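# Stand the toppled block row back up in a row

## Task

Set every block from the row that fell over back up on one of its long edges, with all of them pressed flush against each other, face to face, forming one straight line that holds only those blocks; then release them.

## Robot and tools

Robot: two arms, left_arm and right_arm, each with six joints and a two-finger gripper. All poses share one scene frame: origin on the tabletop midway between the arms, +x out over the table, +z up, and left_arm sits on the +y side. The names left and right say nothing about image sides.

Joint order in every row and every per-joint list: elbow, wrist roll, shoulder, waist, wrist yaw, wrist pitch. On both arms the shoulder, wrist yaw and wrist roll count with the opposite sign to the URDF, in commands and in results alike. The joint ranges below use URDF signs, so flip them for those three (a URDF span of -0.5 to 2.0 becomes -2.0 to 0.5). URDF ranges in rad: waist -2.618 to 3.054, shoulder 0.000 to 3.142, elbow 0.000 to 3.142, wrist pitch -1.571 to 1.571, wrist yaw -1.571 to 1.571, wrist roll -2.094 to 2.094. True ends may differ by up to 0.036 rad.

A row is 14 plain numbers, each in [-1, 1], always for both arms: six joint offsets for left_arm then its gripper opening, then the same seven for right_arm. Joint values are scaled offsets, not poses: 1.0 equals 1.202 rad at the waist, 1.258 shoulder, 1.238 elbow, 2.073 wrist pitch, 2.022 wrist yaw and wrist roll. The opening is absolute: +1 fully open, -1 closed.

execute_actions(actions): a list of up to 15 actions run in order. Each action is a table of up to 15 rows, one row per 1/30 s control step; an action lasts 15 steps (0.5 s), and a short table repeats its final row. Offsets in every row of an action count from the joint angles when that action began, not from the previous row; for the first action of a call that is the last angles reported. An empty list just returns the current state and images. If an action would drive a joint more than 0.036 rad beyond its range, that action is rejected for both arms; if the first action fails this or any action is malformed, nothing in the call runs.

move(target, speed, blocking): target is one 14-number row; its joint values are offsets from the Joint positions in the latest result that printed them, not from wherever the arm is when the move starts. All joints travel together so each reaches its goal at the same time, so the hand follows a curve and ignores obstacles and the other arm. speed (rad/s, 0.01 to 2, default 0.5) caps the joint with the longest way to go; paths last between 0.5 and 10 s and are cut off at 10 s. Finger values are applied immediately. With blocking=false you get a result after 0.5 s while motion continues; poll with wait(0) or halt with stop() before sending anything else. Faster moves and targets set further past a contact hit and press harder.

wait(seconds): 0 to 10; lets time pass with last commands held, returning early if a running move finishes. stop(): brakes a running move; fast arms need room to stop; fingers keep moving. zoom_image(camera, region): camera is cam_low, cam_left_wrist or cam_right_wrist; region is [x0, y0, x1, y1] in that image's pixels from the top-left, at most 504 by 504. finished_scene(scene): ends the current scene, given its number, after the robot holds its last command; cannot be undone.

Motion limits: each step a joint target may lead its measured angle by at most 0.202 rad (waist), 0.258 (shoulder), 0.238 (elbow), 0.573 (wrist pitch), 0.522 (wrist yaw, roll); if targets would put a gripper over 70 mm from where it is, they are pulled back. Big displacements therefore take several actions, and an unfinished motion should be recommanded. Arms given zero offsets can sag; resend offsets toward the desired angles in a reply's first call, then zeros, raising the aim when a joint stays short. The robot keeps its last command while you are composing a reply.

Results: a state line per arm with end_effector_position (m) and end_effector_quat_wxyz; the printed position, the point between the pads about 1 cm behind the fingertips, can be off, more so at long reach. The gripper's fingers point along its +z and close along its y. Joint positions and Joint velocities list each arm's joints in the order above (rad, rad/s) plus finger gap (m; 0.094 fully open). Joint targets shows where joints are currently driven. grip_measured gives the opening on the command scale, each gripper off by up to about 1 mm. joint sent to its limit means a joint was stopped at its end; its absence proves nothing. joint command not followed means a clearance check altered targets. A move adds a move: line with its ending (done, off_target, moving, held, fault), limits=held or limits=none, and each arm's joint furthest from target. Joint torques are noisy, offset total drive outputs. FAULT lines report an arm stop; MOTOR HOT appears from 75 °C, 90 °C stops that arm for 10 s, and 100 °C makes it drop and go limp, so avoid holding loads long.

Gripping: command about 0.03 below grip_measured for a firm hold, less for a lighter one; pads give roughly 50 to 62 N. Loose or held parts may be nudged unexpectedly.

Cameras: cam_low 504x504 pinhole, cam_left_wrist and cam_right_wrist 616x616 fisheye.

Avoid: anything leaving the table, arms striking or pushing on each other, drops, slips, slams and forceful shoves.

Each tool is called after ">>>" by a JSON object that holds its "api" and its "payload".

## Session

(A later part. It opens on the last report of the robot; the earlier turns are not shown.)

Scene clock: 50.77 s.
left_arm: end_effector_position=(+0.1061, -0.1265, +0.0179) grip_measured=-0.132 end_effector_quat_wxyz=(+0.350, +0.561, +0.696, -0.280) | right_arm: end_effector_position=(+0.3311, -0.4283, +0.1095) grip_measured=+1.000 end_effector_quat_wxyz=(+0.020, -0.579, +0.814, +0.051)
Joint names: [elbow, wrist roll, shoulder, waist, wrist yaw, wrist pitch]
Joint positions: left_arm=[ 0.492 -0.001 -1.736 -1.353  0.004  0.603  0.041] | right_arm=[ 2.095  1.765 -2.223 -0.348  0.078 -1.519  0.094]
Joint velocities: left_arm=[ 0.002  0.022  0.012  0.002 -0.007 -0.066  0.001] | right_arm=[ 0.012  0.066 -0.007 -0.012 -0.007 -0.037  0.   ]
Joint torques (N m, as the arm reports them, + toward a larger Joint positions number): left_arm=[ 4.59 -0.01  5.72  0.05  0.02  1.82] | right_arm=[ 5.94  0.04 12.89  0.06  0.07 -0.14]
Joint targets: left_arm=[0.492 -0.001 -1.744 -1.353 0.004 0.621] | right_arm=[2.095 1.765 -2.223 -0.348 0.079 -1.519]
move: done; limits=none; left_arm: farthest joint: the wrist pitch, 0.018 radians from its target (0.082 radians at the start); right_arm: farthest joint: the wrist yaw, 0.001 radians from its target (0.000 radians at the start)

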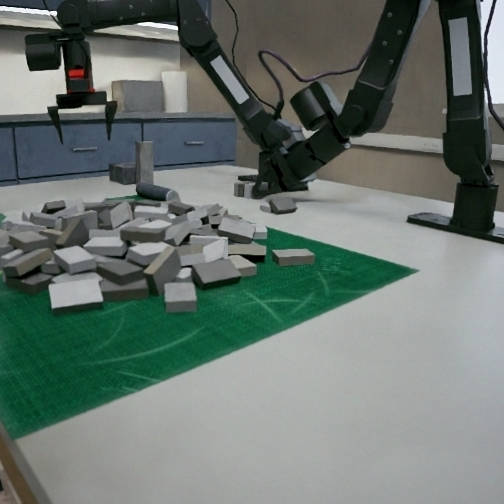

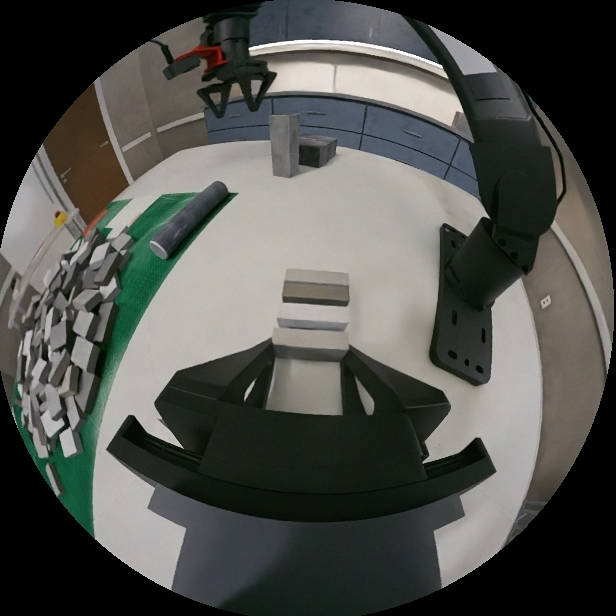

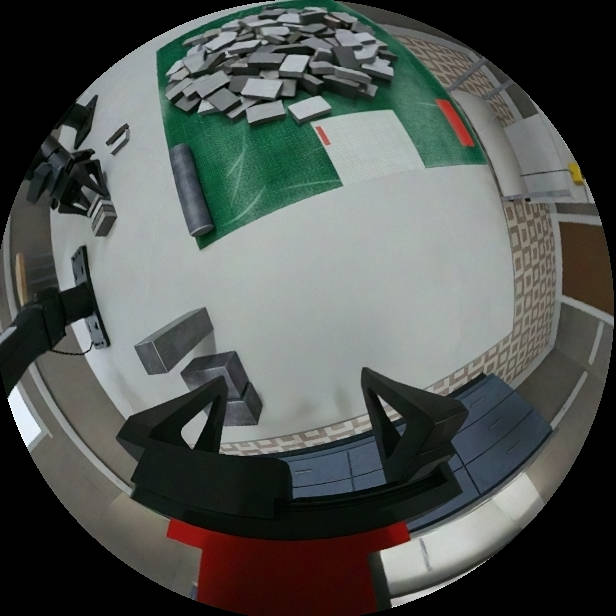

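>>> {"api": "move", "payload": {"target": [0,0,-0.011,0,0,0,-0.18,0,0,0,0,0,0,1]}}

>>> {"api": "move", "payload": {"target": [0,0,0,0,0,0,0.3,0,0,0,0,0,0,1]}}

>>> {"api": "move", "payload": {"target": [0,0,0.3,0,0,-0.1,0.3,0,0,0,0,0,0,1]}}

>>> {"api": "move", "payload": {"target": [0.515,-0.308,0,0.25,0,-0.634,0.4,0,0,0,0,0,0,1], "speed": 1}}

>>> {"api": "move", "payload": {"target": [0,0,-0.338,0,0,0,0.4,0,0,0,0,0,0,1], "speed": 0.3}}

Scene clock: 52.03 s.
left_arm: end_effector_position=(+0.1061, -0.1266, +0.0180) grip_measured=-0.132 end_effector_quat_wxyz=(+0.351, +0.561, +0.696, -0.280) | right_arm: end_effector_position=(+0.3311, -0.4284, +0.1095) grip_measured=+1.000 end_effector_quat_wxyz=(+0.020, -0.579, +0.814, +0.051)
Joint names: [elbow, wrist roll, shoulder, waist, wrist yaw, wrist pitch]
Joint positions: left_arm=[ 0.492 -0.001 -1.736 -1.353  0.004  0.604  0.041] | right_arm=[ 2.095  1.765 -2.223 -0.348  0.078 -1.519  0.094]
Joint velocities: left_arm=[ 0.017 -0.066 -0.007 -0.012  0.051 -0.007 -0.   ] | right_arm=[-0.002  0.051  0.002 -0.007  0.022  0.022  0.   ]
Joint torques (N m, as the arm reports them, + toward a larger Joint positions number): left_arm=[ 4.73 -0.01  5.18 -0.04  0.06  1.65] | right_arm=[ 5.91  0.03 13.24  0.06  0.03 -0.14]
Joint targets: left_arm=[0.492 -0.001 -1.750 -1.353 0.004 0.603] | right_arm=[2.095 1.765 -2.223 -0.348 0.079 -1.519]
move: done; limits=none; left_arm: farthest joint: the shoulder, 0.014 radians from its target (0.014 radians at the start); right_arm: farthest joint: the waist, 0.000 radians from its target (0.000 radians at the start)

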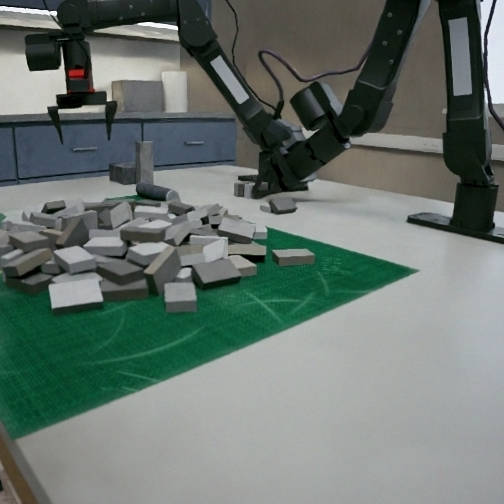

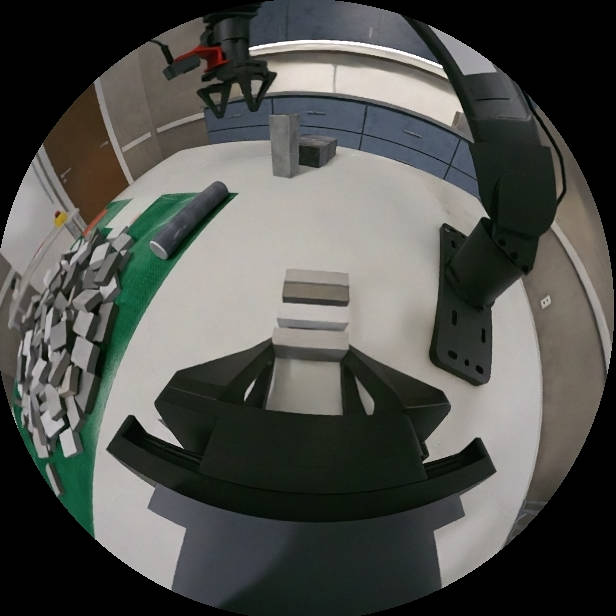

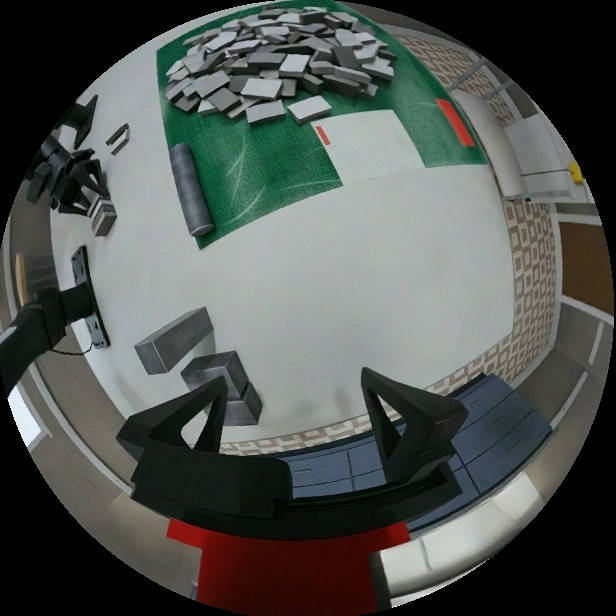

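Scene clock: 52.53 s.
left_arm: end_effector_position=(+0.1061, -0.1268, +0.0183) grip_measured=+0.297 end_effector_quat_wxyz=(+0.351, +0.561, +0.695, -0.281) | right_arm: end_effector_position=(+0.3310, -0.4285, +0.1095) grip_measured=+1.000 end_effector_quat_wxyz=(+0.019, -0.579, +0.814, +0.051)
Joint names: [elbow, wrist roll, shoulder, waist, wrist yaw, wrist pitch]
Joint positions: left_arm=[ 0.492 -0.001 -1.736 -1.353  0.004  0.605  0.061] | right_arm=[ 2.095  1.765 -2.223 -0.348  0.077 -1.519  0.094]
Joint velocities: left_arm=[ 0.002  0.037 -0.002  0.007 -0.022 -0.007 -0.   ] | right_arm=[-0.012  0.066  0.007  0.012  0.081 -0.007  0.   ]
Joint torques (N m, as the arm reports them, + toward a larger Joint positions number): left_arm=[ 4.7   0.01  6.1  -0.18  0.08  1.66] | right_arm=[ 5.94  0.03 13.16 -0.02  0.01 -0.14]
Joint targets: left_arm=[0.492 -0.001 -1.736 -1.353 0.004 0.604] | right_arm=[2.095 1.765 -2.223 -0.348 0.078 -1.519]
move: done; limits=none; left_arm: farthest joint: the wrist pitch, 0.001 radians from its target (0.000 radians at the start); right_arm: farthest joint: the wrist yaw, 0.001 radians from its target (0.000 radians at the start)

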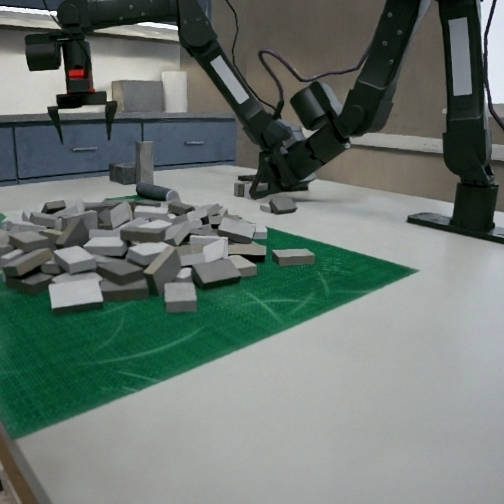

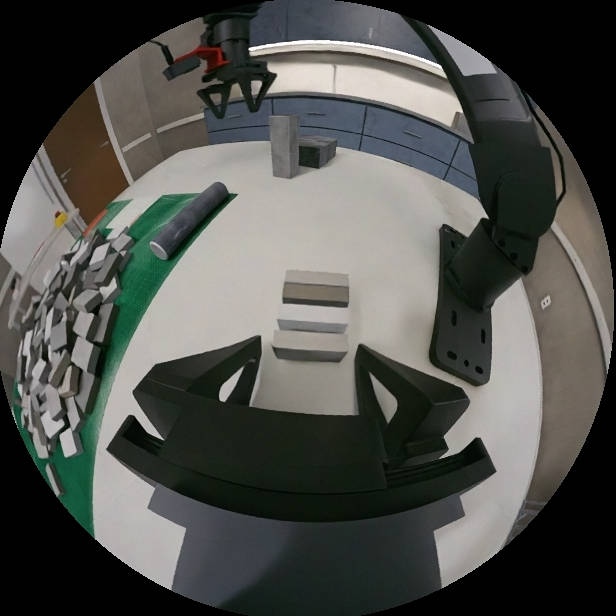

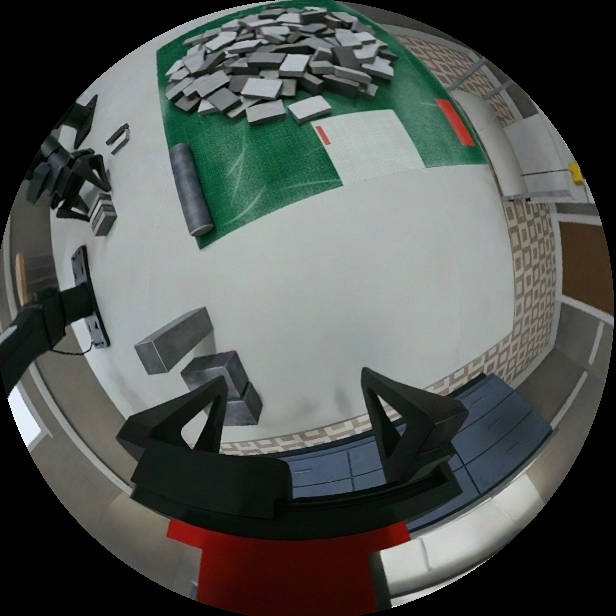

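Scene clock: 54.03 s.
left_arm: end_effector_position=(+0.1050, -0.1213, +0.1171) grip_measured=+0.297 end_effector_quat_wxyz=(+0.412, +0.533, +0.661, -0.330) | right_arm: end_effector_position=(+0.3310, -0.4286, +0.1095) grip_measured=+1.000 end_effector_quat_wxyz=(+0.019, -0.579, +0.814, +0.051)
Joint names: [elbow, wrist roll, shoulder, waist, wrist yaw, wrist pitch]
Joint positions: left_arm=[ 0.492 -0.001 -1.37  -1.353  0.004  0.419  0.061] | right_arm=[ 2.095  1.765 -2.223 -0.348  0.076 -1.519  0.094]
Joint velocities: left_arm=[-0.002  0.037  0.007  0.002  0.022 -0.007 -0.001] | right_arm=[ 0.002  0.037 -0.007 -0.017 -0.022 -0.022  0.   ]
Joint torques (N m, as the arm reports them, + toward a larger Joint positions number): left_arm=[ 6.36 -0.01  5.25 -0.11  0.06  1.58] | right_arm=[ 5.8   0.02 13.14 -0.14  0.05 -0.12]
Joint targets: left_arm=[0.492 -0.001 -1.358 -1.353 0.004 0.398] | right_arm=[2.095 1.765 -2.223 -0.348 0.077 -1.519]
move: off_target (left_arm); limits=none; left_arm: farthest joint: the wrist pitch, 0.022 radians from its target (0.208 radians at the start); right_arm: farthest joint: the wrist yaw, 0.001 radians from its target (0.000 radians at the start)

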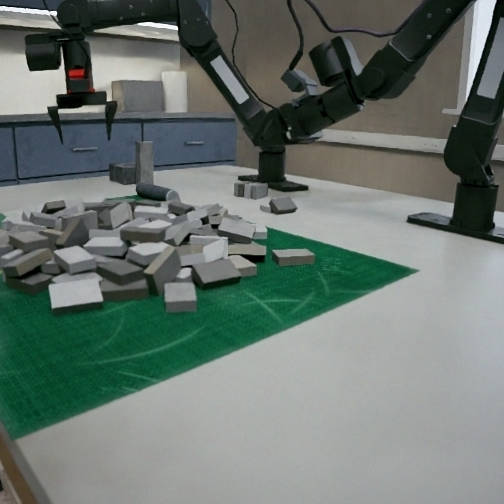

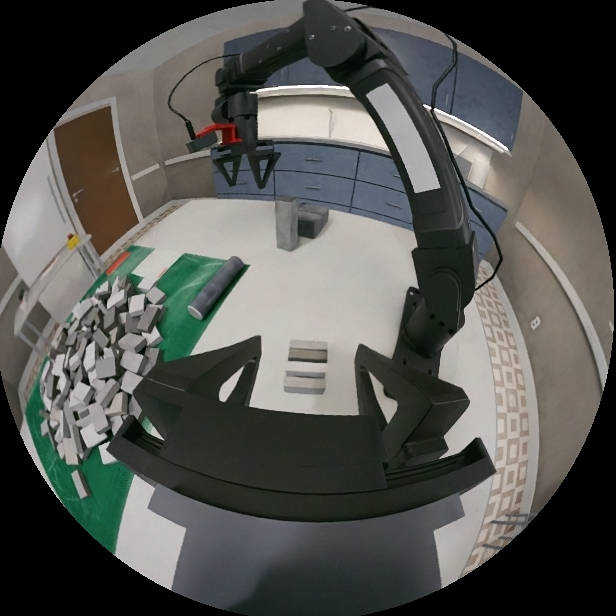

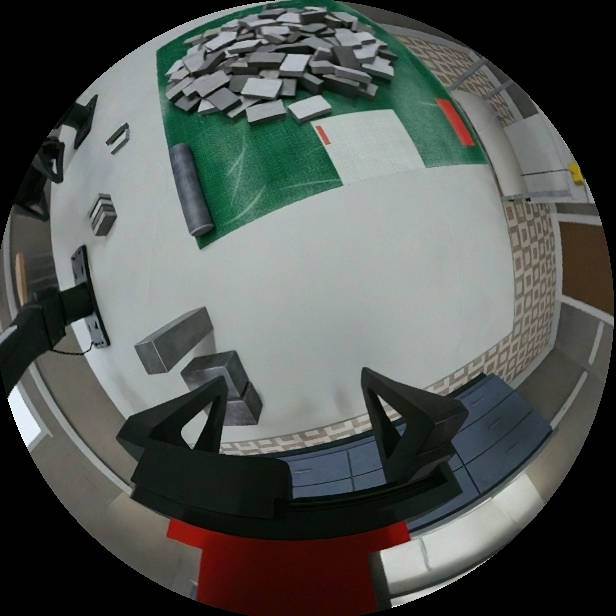

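Scene clock: 56.27 s.
left_arm: end_effector_position=(+0.1773, -0.0200, +0.1457) grip_measured=+0.398 end_effector_quat_wxyz=(+0.208, +0.729, +0.650, -0.046) | right_arm: end_effector_position=(+0.3309, -0.4286, +0.1094) grip_measured=+1.000 end_effector_quat_wxyz=(+0.019, -0.579, +0.814, +0.050)
Joint names: [elbow, wrist roll, shoulder, waist, wrist yaw, wrist pitch]
Joint positions: left_arm=[ 1.107 -0.616 -1.37  -1.064  0.004 -0.878  0.066] | right_arm=[ 2.095  1.765 -2.223 -0.348  0.076 -1.519  0.094]
Joint velocities: left_arm=[ 0.002 -0.007  0.012 -0.007 -0.037 -0.037 -0.001] | right_arm=[-0.012  0.051  0.002 -0.012  0.037 -0.037  0.   ]
Joint torques (N m, as the arm reports them, + toward a larger Joint positions number): left_arm=[ 8.41 -0.09  4.72  0.96  0.07  0.92] | right_arm=[ 5.84  0.03 13.06 -0.16  0.04 -0.12]
Joint targets: left_arm=[1.130 -0.623 -1.370 -1.053 0.004 -0.895] | right_arm=[2.095 1.765 -2.223 -0.348 0.077 -1.519]
move: off_target (left_arm); limits=none; left_arm: farthest joint: the elbow, 0.022 radians from its target (0.637 radians at the start); right_arm: farthest joint: the waist, 0.000 radians from its target (0.000 radians at the start)

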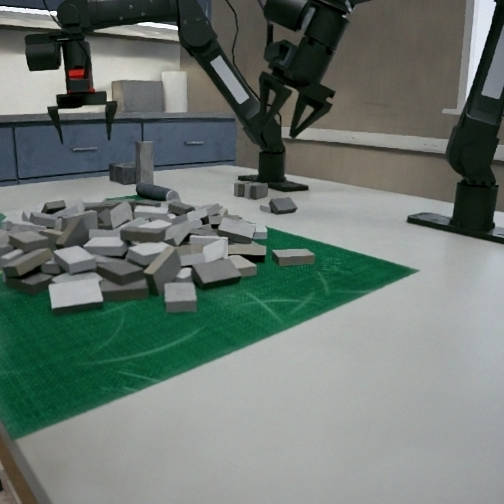

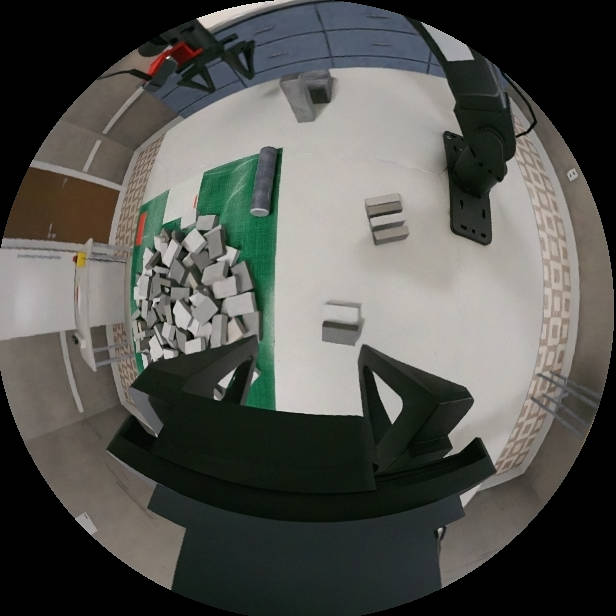

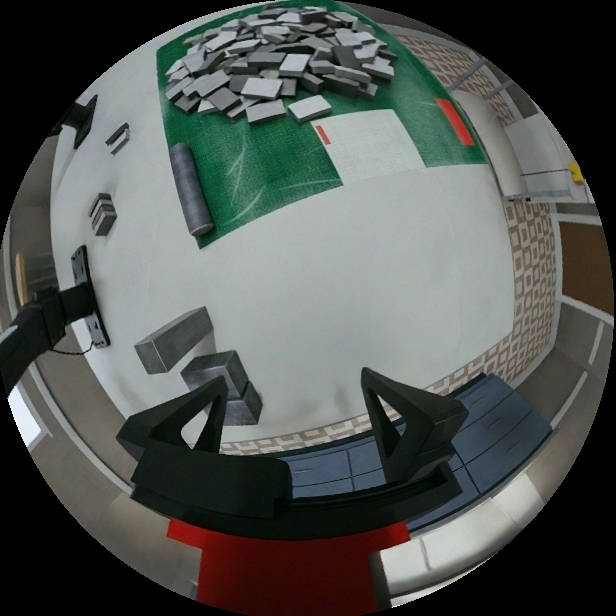

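Scene clock: 58.07 s.
left_arm: end_effector_position=(+0.1699, -0.0066, +0.0197) grip_measured=+0.398 end_effector_quat_wxyz=(+0.005, +0.747, +0.665, +0.001) | right_arm: end_effector_position=(+0.3309, -0.4288, +0.1094) grip_measured=+1.000 end_effector_quat_wxyz=(+0.018, -0.579, +0.814, +0.050)
Joint names: [elbow, wrist roll, shoulder, waist, wrist yaw, wrist pitch]
Joint positions: left_arm=[ 1.107 -0.616 -1.791 -1.064  0.004 -0.878  0.066] | right_arm=[ 2.095  1.765 -2.223 -0.348  0.075 -1.519  0.094]
Joint velocities: left_arm=[ 0.002 -0.007 -0.002 -0.007  0.022  0.095  0.001] | right_arm=[-0.002  0.037 -0.007  0.007 -0.007  0.007  0.   ]
Joint torques (N m, as the arm reports them, + toward a larger Joint positions number): left_arm=[ 5.48  0.    7.02 -0.06  0.09  0.38] | right_arm=[ 5.77  0.03 13.09 -0.04  0.   -0.13]
Joint targets: left_arm=[1.107 -0.616 -1.796 -1.064 0.004 -0.878] | right_arm=[2.095 1.765 -2.223 -0.348 0.076 -1.519]
move: done; limits=none; left_arm: farthest joint: the shoulder, 0.005 radians from its target (0.425 radians at the start); right_arm: farthest joint: the wrist yaw, 0.001 radians from its target (0.000 radians at the start)

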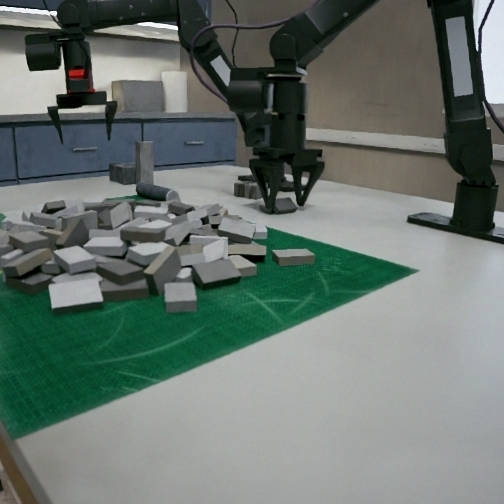

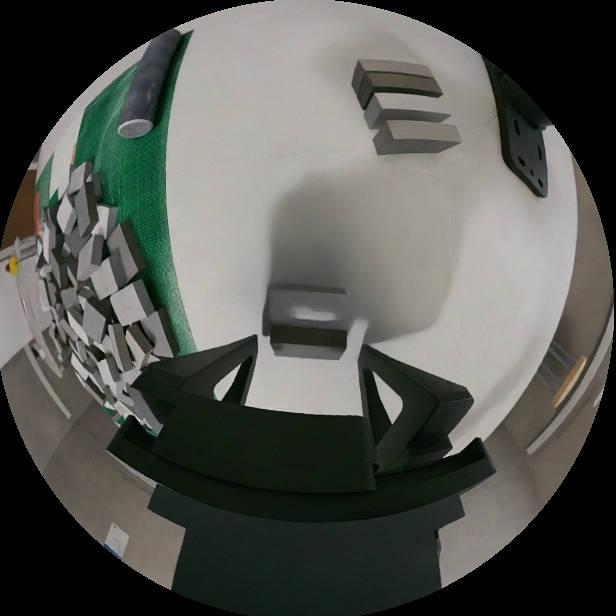

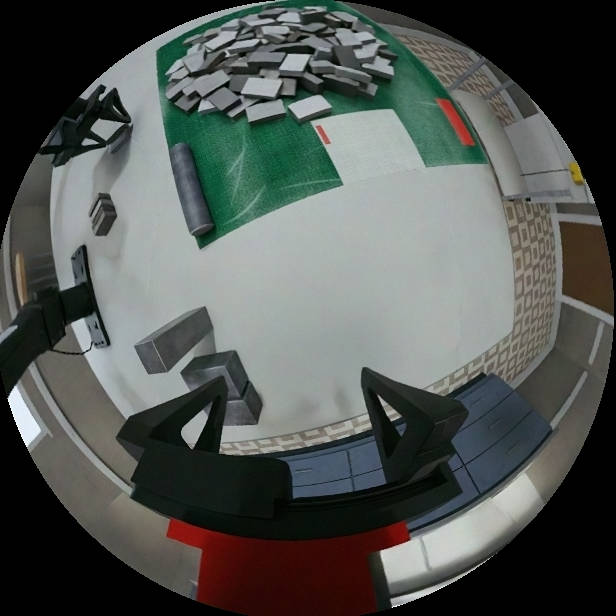

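>>> {"api": "move", "payload": {"target": [0,0,0,0,0,0,-0.18,0,0,0,0,0,0,1]}}

>>> {"api": "move", "payload": {"target": [0,0,0.3,0,0,0,-0.18,0,0,0,0,0,0,1]}}

>>> {"api": "move", "payload": {"target": [-0.546,0.308,-0.144,-0.25,0,0.692,-0.18,0,0,0,0,0,0,1], "speed": 1}}

>>> {"api": "move", "payload": {"target": [0,0,-0.082,0,0,0.043,-0.18,0,0,0,0,0,0,1], "speed": 0.1}}

Scene clock: 59.23 s.
left_arm: end_effector_position=(+0.1700, -0.0066, +0.0197) grip_measured=-0.135 end_effector_quat_wxyz=(+0.005, +0.747, +0.665, +0.001) | right_arm: end_effector_position=(+0.3308, -0.4289, +0.1094) grip_measured=+1.000 end_effector_quat_wxyz=(+0.018, -0.579, +0.814, +0.050)
Joint names: [elbow, wrist roll, shoulder, waist, wrist yaw, wrist pitch]
Joint positions: left_arm=[ 1.107 -0.616 -1.791 -1.064  0.005 -0.877  0.041] | right_arm=[ 2.095  1.765 -2.223 -0.348  0.074 -1.519  0.094]
Joint velocities: left_arm=[ 0.002 -0.081 -0.002 -0.007 -0.022 -0.007  0.   ] | right_arm=[ 0.012  0.066 -0.017  0.012  0.022  0.066  0.   ]
Joint torques (N m, as the arm reports them, + toward a larger Joint positions number): left_arm=[ 5.4  -0.02  7.56 -0.1   0.08  0.38] | right_arm=[ 5.85  0.   13.07 -0.05  0.04 -0.12]
Joint targets: left_arm=[1.107 -0.616 -1.791 -1.064 0.004 -0.877] | right_arm=[2.095 1.765 -2.223 -0.348 0.075 -1.519]
move: done; limits=none; left_arm: farthest joint: the wrist pitch, 0.001 radians from its target (0.000 radians at the start); right_arm: farthest joint: the wrist yaw, 0.001 radians from its target (0.000 radians at the start)

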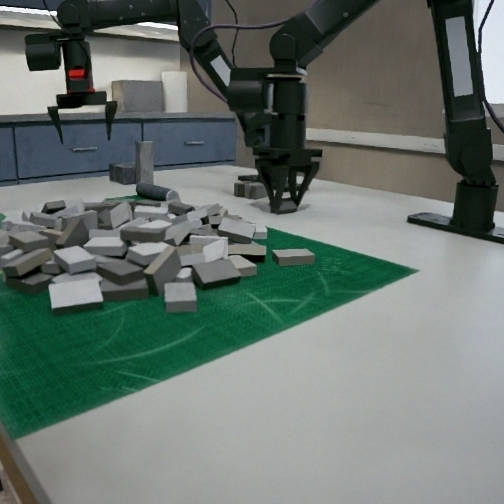

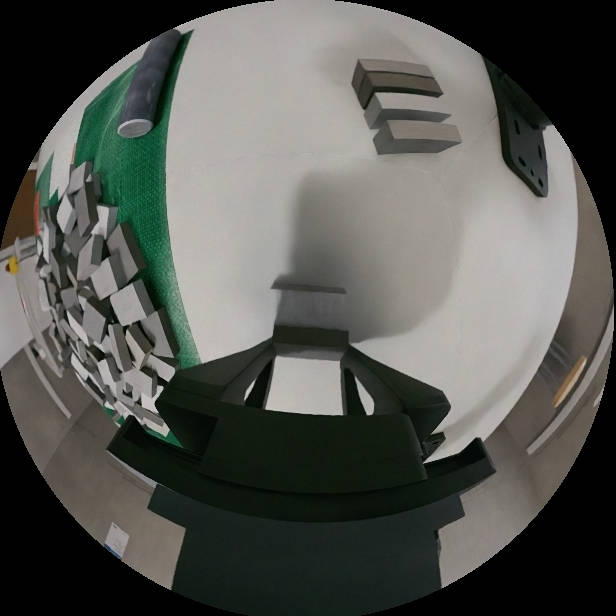

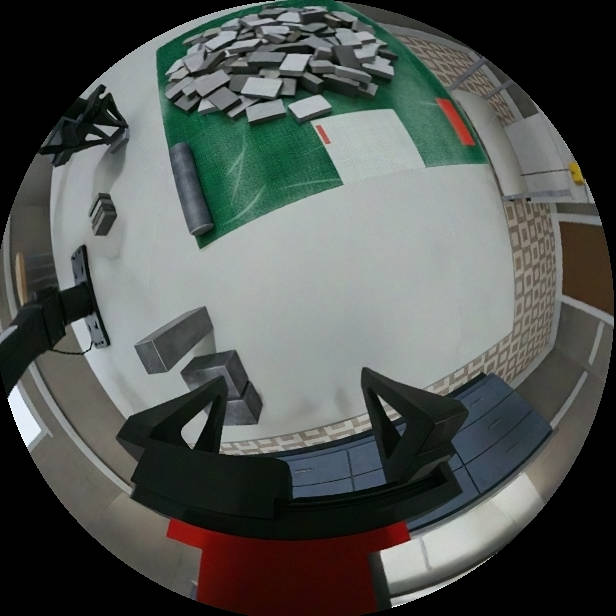

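Scene clock: 60.40 s.
left_arm: end_effector_position=(+0.1779, -0.0209, +0.1295) grip_measured=-0.135 end_effector_quat_wxyz=(+0.183, +0.733, +0.654, -0.040) | right_arm: end_effector_position=(+0.3308, -0.4289, +0.1094) grip_measured=+1.000 end_effector_quat_wxyz=(+0.018, -0.579, +0.814, +0.050)
Joint names: [elbow, wrist roll, shoulder, waist, wrist yaw, wrist pitch]
Joint positions: left_arm=[ 1.107 -0.616 -1.424 -1.064  0.005 -0.878  0.041] | right_arm=[ 2.095  1.765 -2.223 -0.348  0.074 -1.519  0.094]
Joint velocities: left_arm=[-0.027 -0.022  0.002  0.002  0.007 -0.066 -0.   ] | right_arm=[ 0.007 -0.037 -0.002  0.012  0.022 -0.022  0.   ]
Joint torques (N m, as the arm reports them, + toward a larger Joint positions number): left_arm=[ 6.63 -0.01  5.89  0.01  0.07  0.99] | right_arm=[ 5.93  0.04 13.    0.05  0.04 -0.12]
Joint targets: left_arm=[1.107 -0.616 -1.413 -1.064 0.005 -0.877] | right_arm=[2.095 1.765 -2.223 -0.348 0.075 -1.519]
move: done; limits=none; left_arm: farthest joint: the shoulder, 0.010 radians from its target (0.377 radians at the start); right_arm: farthest joint: the waist, 0.000 radians from its target (0.000 radians at the start)

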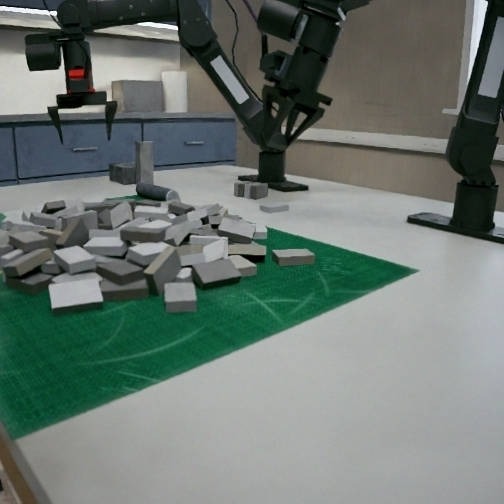

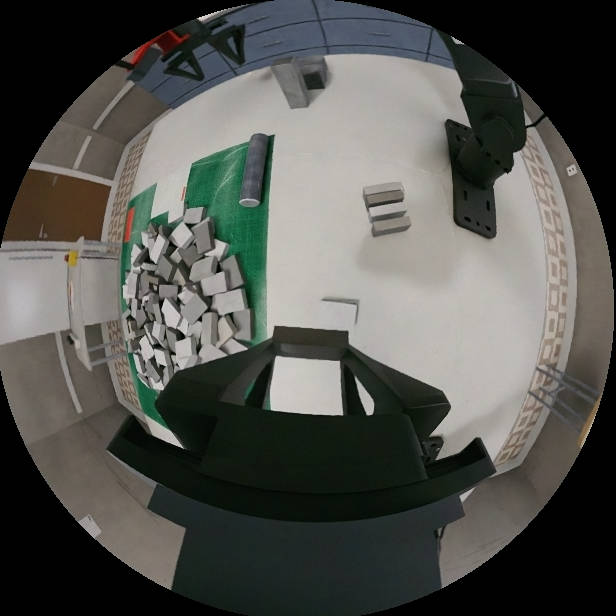

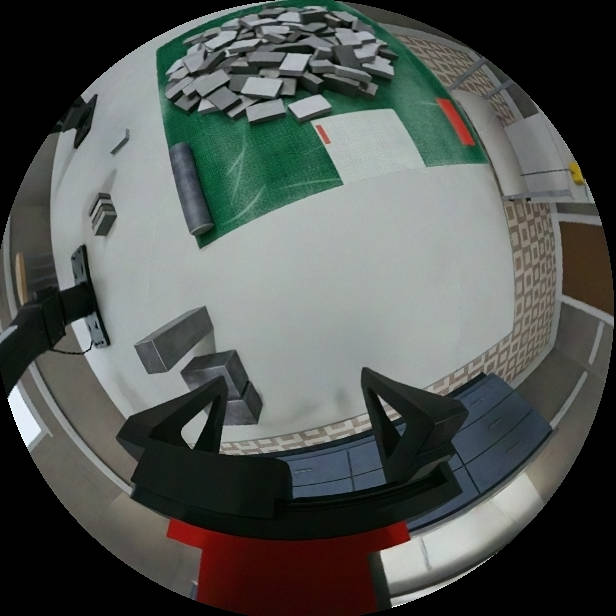

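Scene clock: 62.77 s.
left_arm: end_effector_position=(+0.1030, -0.1121, +0.0382) grip_measured=-0.135 end_effector_quat_wxyz=(+0.358, +0.558, +0.692, -0.286) | right_arm: end_effector_position=(+0.3307, -0.4291, +0.1094) grip_measured=+1.000 end_effector_quat_wxyz=(+0.018, -0.579, +0.814, +0.050)
Joint names: [elbow, wrist roll, shoulder, waist, wrist yaw, wrist pitch]
Joint positions: left_arm=[ 0.442 -0.002 -1.6   -1.353  0.005  0.539  0.041] | right_arm=[ 2.095  1.765 -2.223 -0.348  0.073 -1.519  0.094]
Joint velocities: left_arm=[-0.027 -0.051 -0.002 -0.002  0.066  0.007  0.   ] | right_arm=[ 0.012 -0.066 -0.002  0.012  0.007  0.066  0.   ]
Joint torques (N m, as the arm reports them, + toward a larger Joint positions number): left_arm=[ 4.38  0.09  5.14 -1.09  0.02  1.83] | right_arm=[ 5.81  0.03 12.99 -0.01  0.03 -0.15]
Joint targets: left_arm=[0.431 0.006 -1.605 -1.364 0.005 0.557] | right_arm=[2.095 1.765 -2.223 -0.348 0.074 -1.519]
move: done; limits=none; left_arm: farthest joint: the wrist pitch, 0.018 radians from its target (1.434 radians at the start); right_arm: farthest joint: the wrist yaw, 0.001 radians from its target (0.000 radians at the start)

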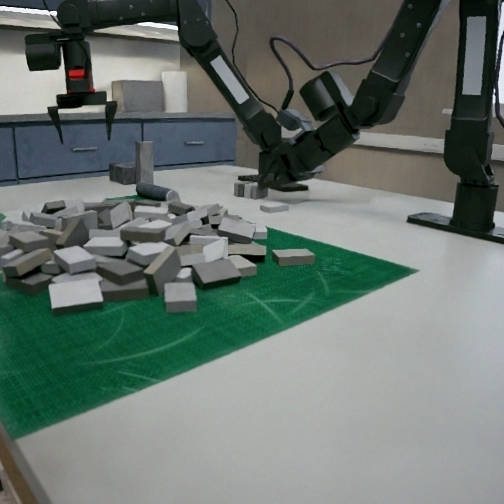

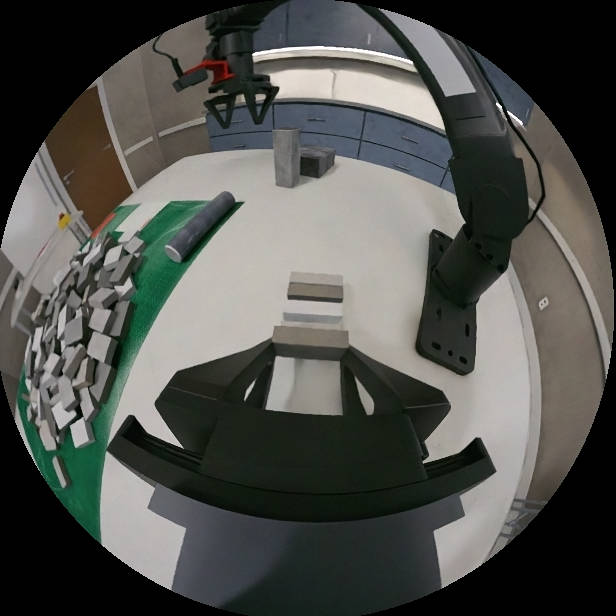

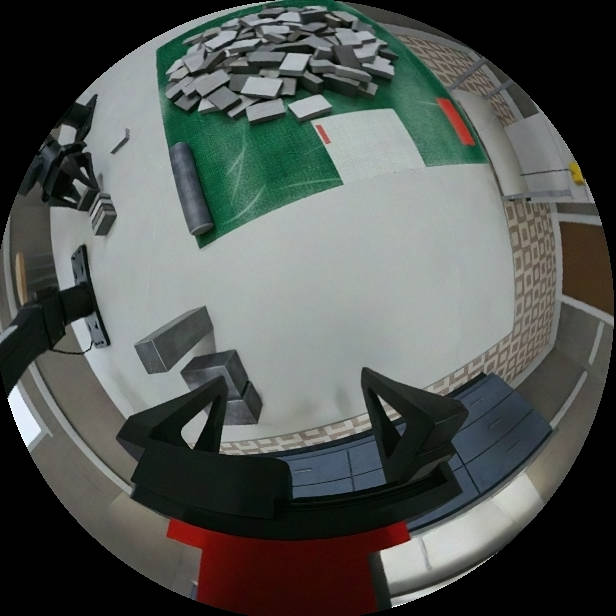

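Scene clock: 64.27 s.
left_arm: end_effector_position=(+0.1034, -0.1140, +0.0182) grip_measured=-0.135 end_effector_quat_wxyz=(+0.350, +0.561, +0.696, -0.280) | right_arm: end_effector_position=(+0.3306, -0.4292, +0.1094) grip_measured=+1.000 end_effector_quat_wxyz=(+0.017, -0.579, +0.814, +0.050)
Joint names: [elbow, wrist roll, shoulder, waist, wrist yaw, wrist pitch]
Joint positions: left_arm=[ 0.442 -0.002 -1.694 -1.353  0.005  0.61   0.041] | right_arm=[ 2.095  1.765 -2.223 -0.348  0.073 -1.519  0.094]
Joint velocities: left_arm=[-0.007  0.007 -0.002  0.012 -0.022 -0.051 -0.   ] | right_arm=[-0.002 -0.066 -0.002 -0.007 -0.007 -0.007  0.   ]
Joint torques (N m, as the arm reports them, + toward a larger Joint positions number): left_arm=[ 4.68 -0.01  5.02 -0.12  0.07  1.79] | right_arm=[ 5.71  0.01 12.98  0.    0.03 -0.15]
Joint targets: left_arm=[0.442 -0.002 -1.703 -1.353 0.005 0.628] | right_arm=[2.095 1.765 -2.223 -0.348 0.073 -1.519]
move: done; limits=none; left_arm: farthest joint: the wrist pitch, 0.018 radians from its target (0.089 radians at the start); right_arm: farthest joint: the waist, 0.000 radians from its target (0.000 radians at the start)

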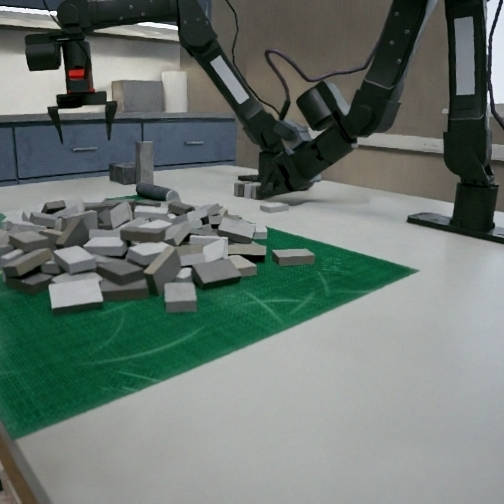

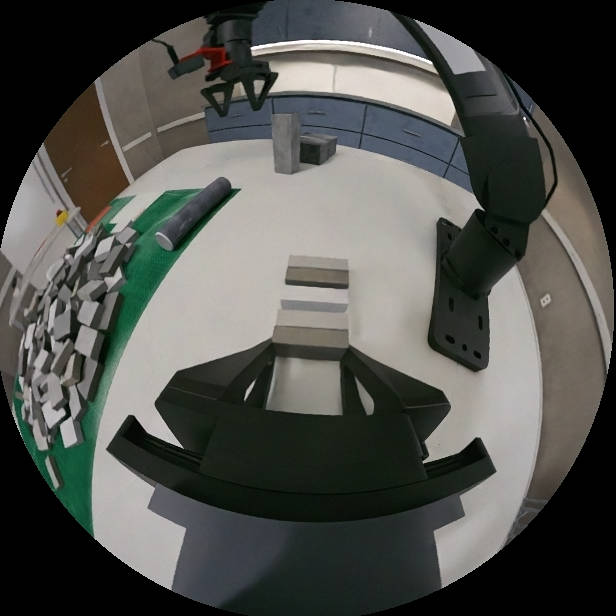

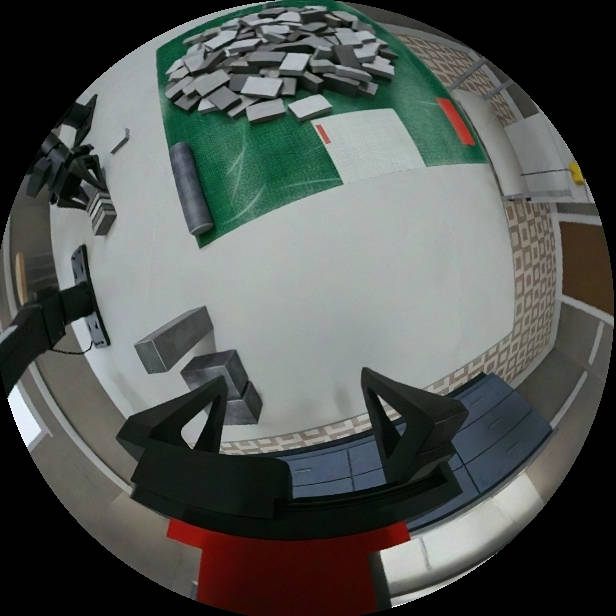

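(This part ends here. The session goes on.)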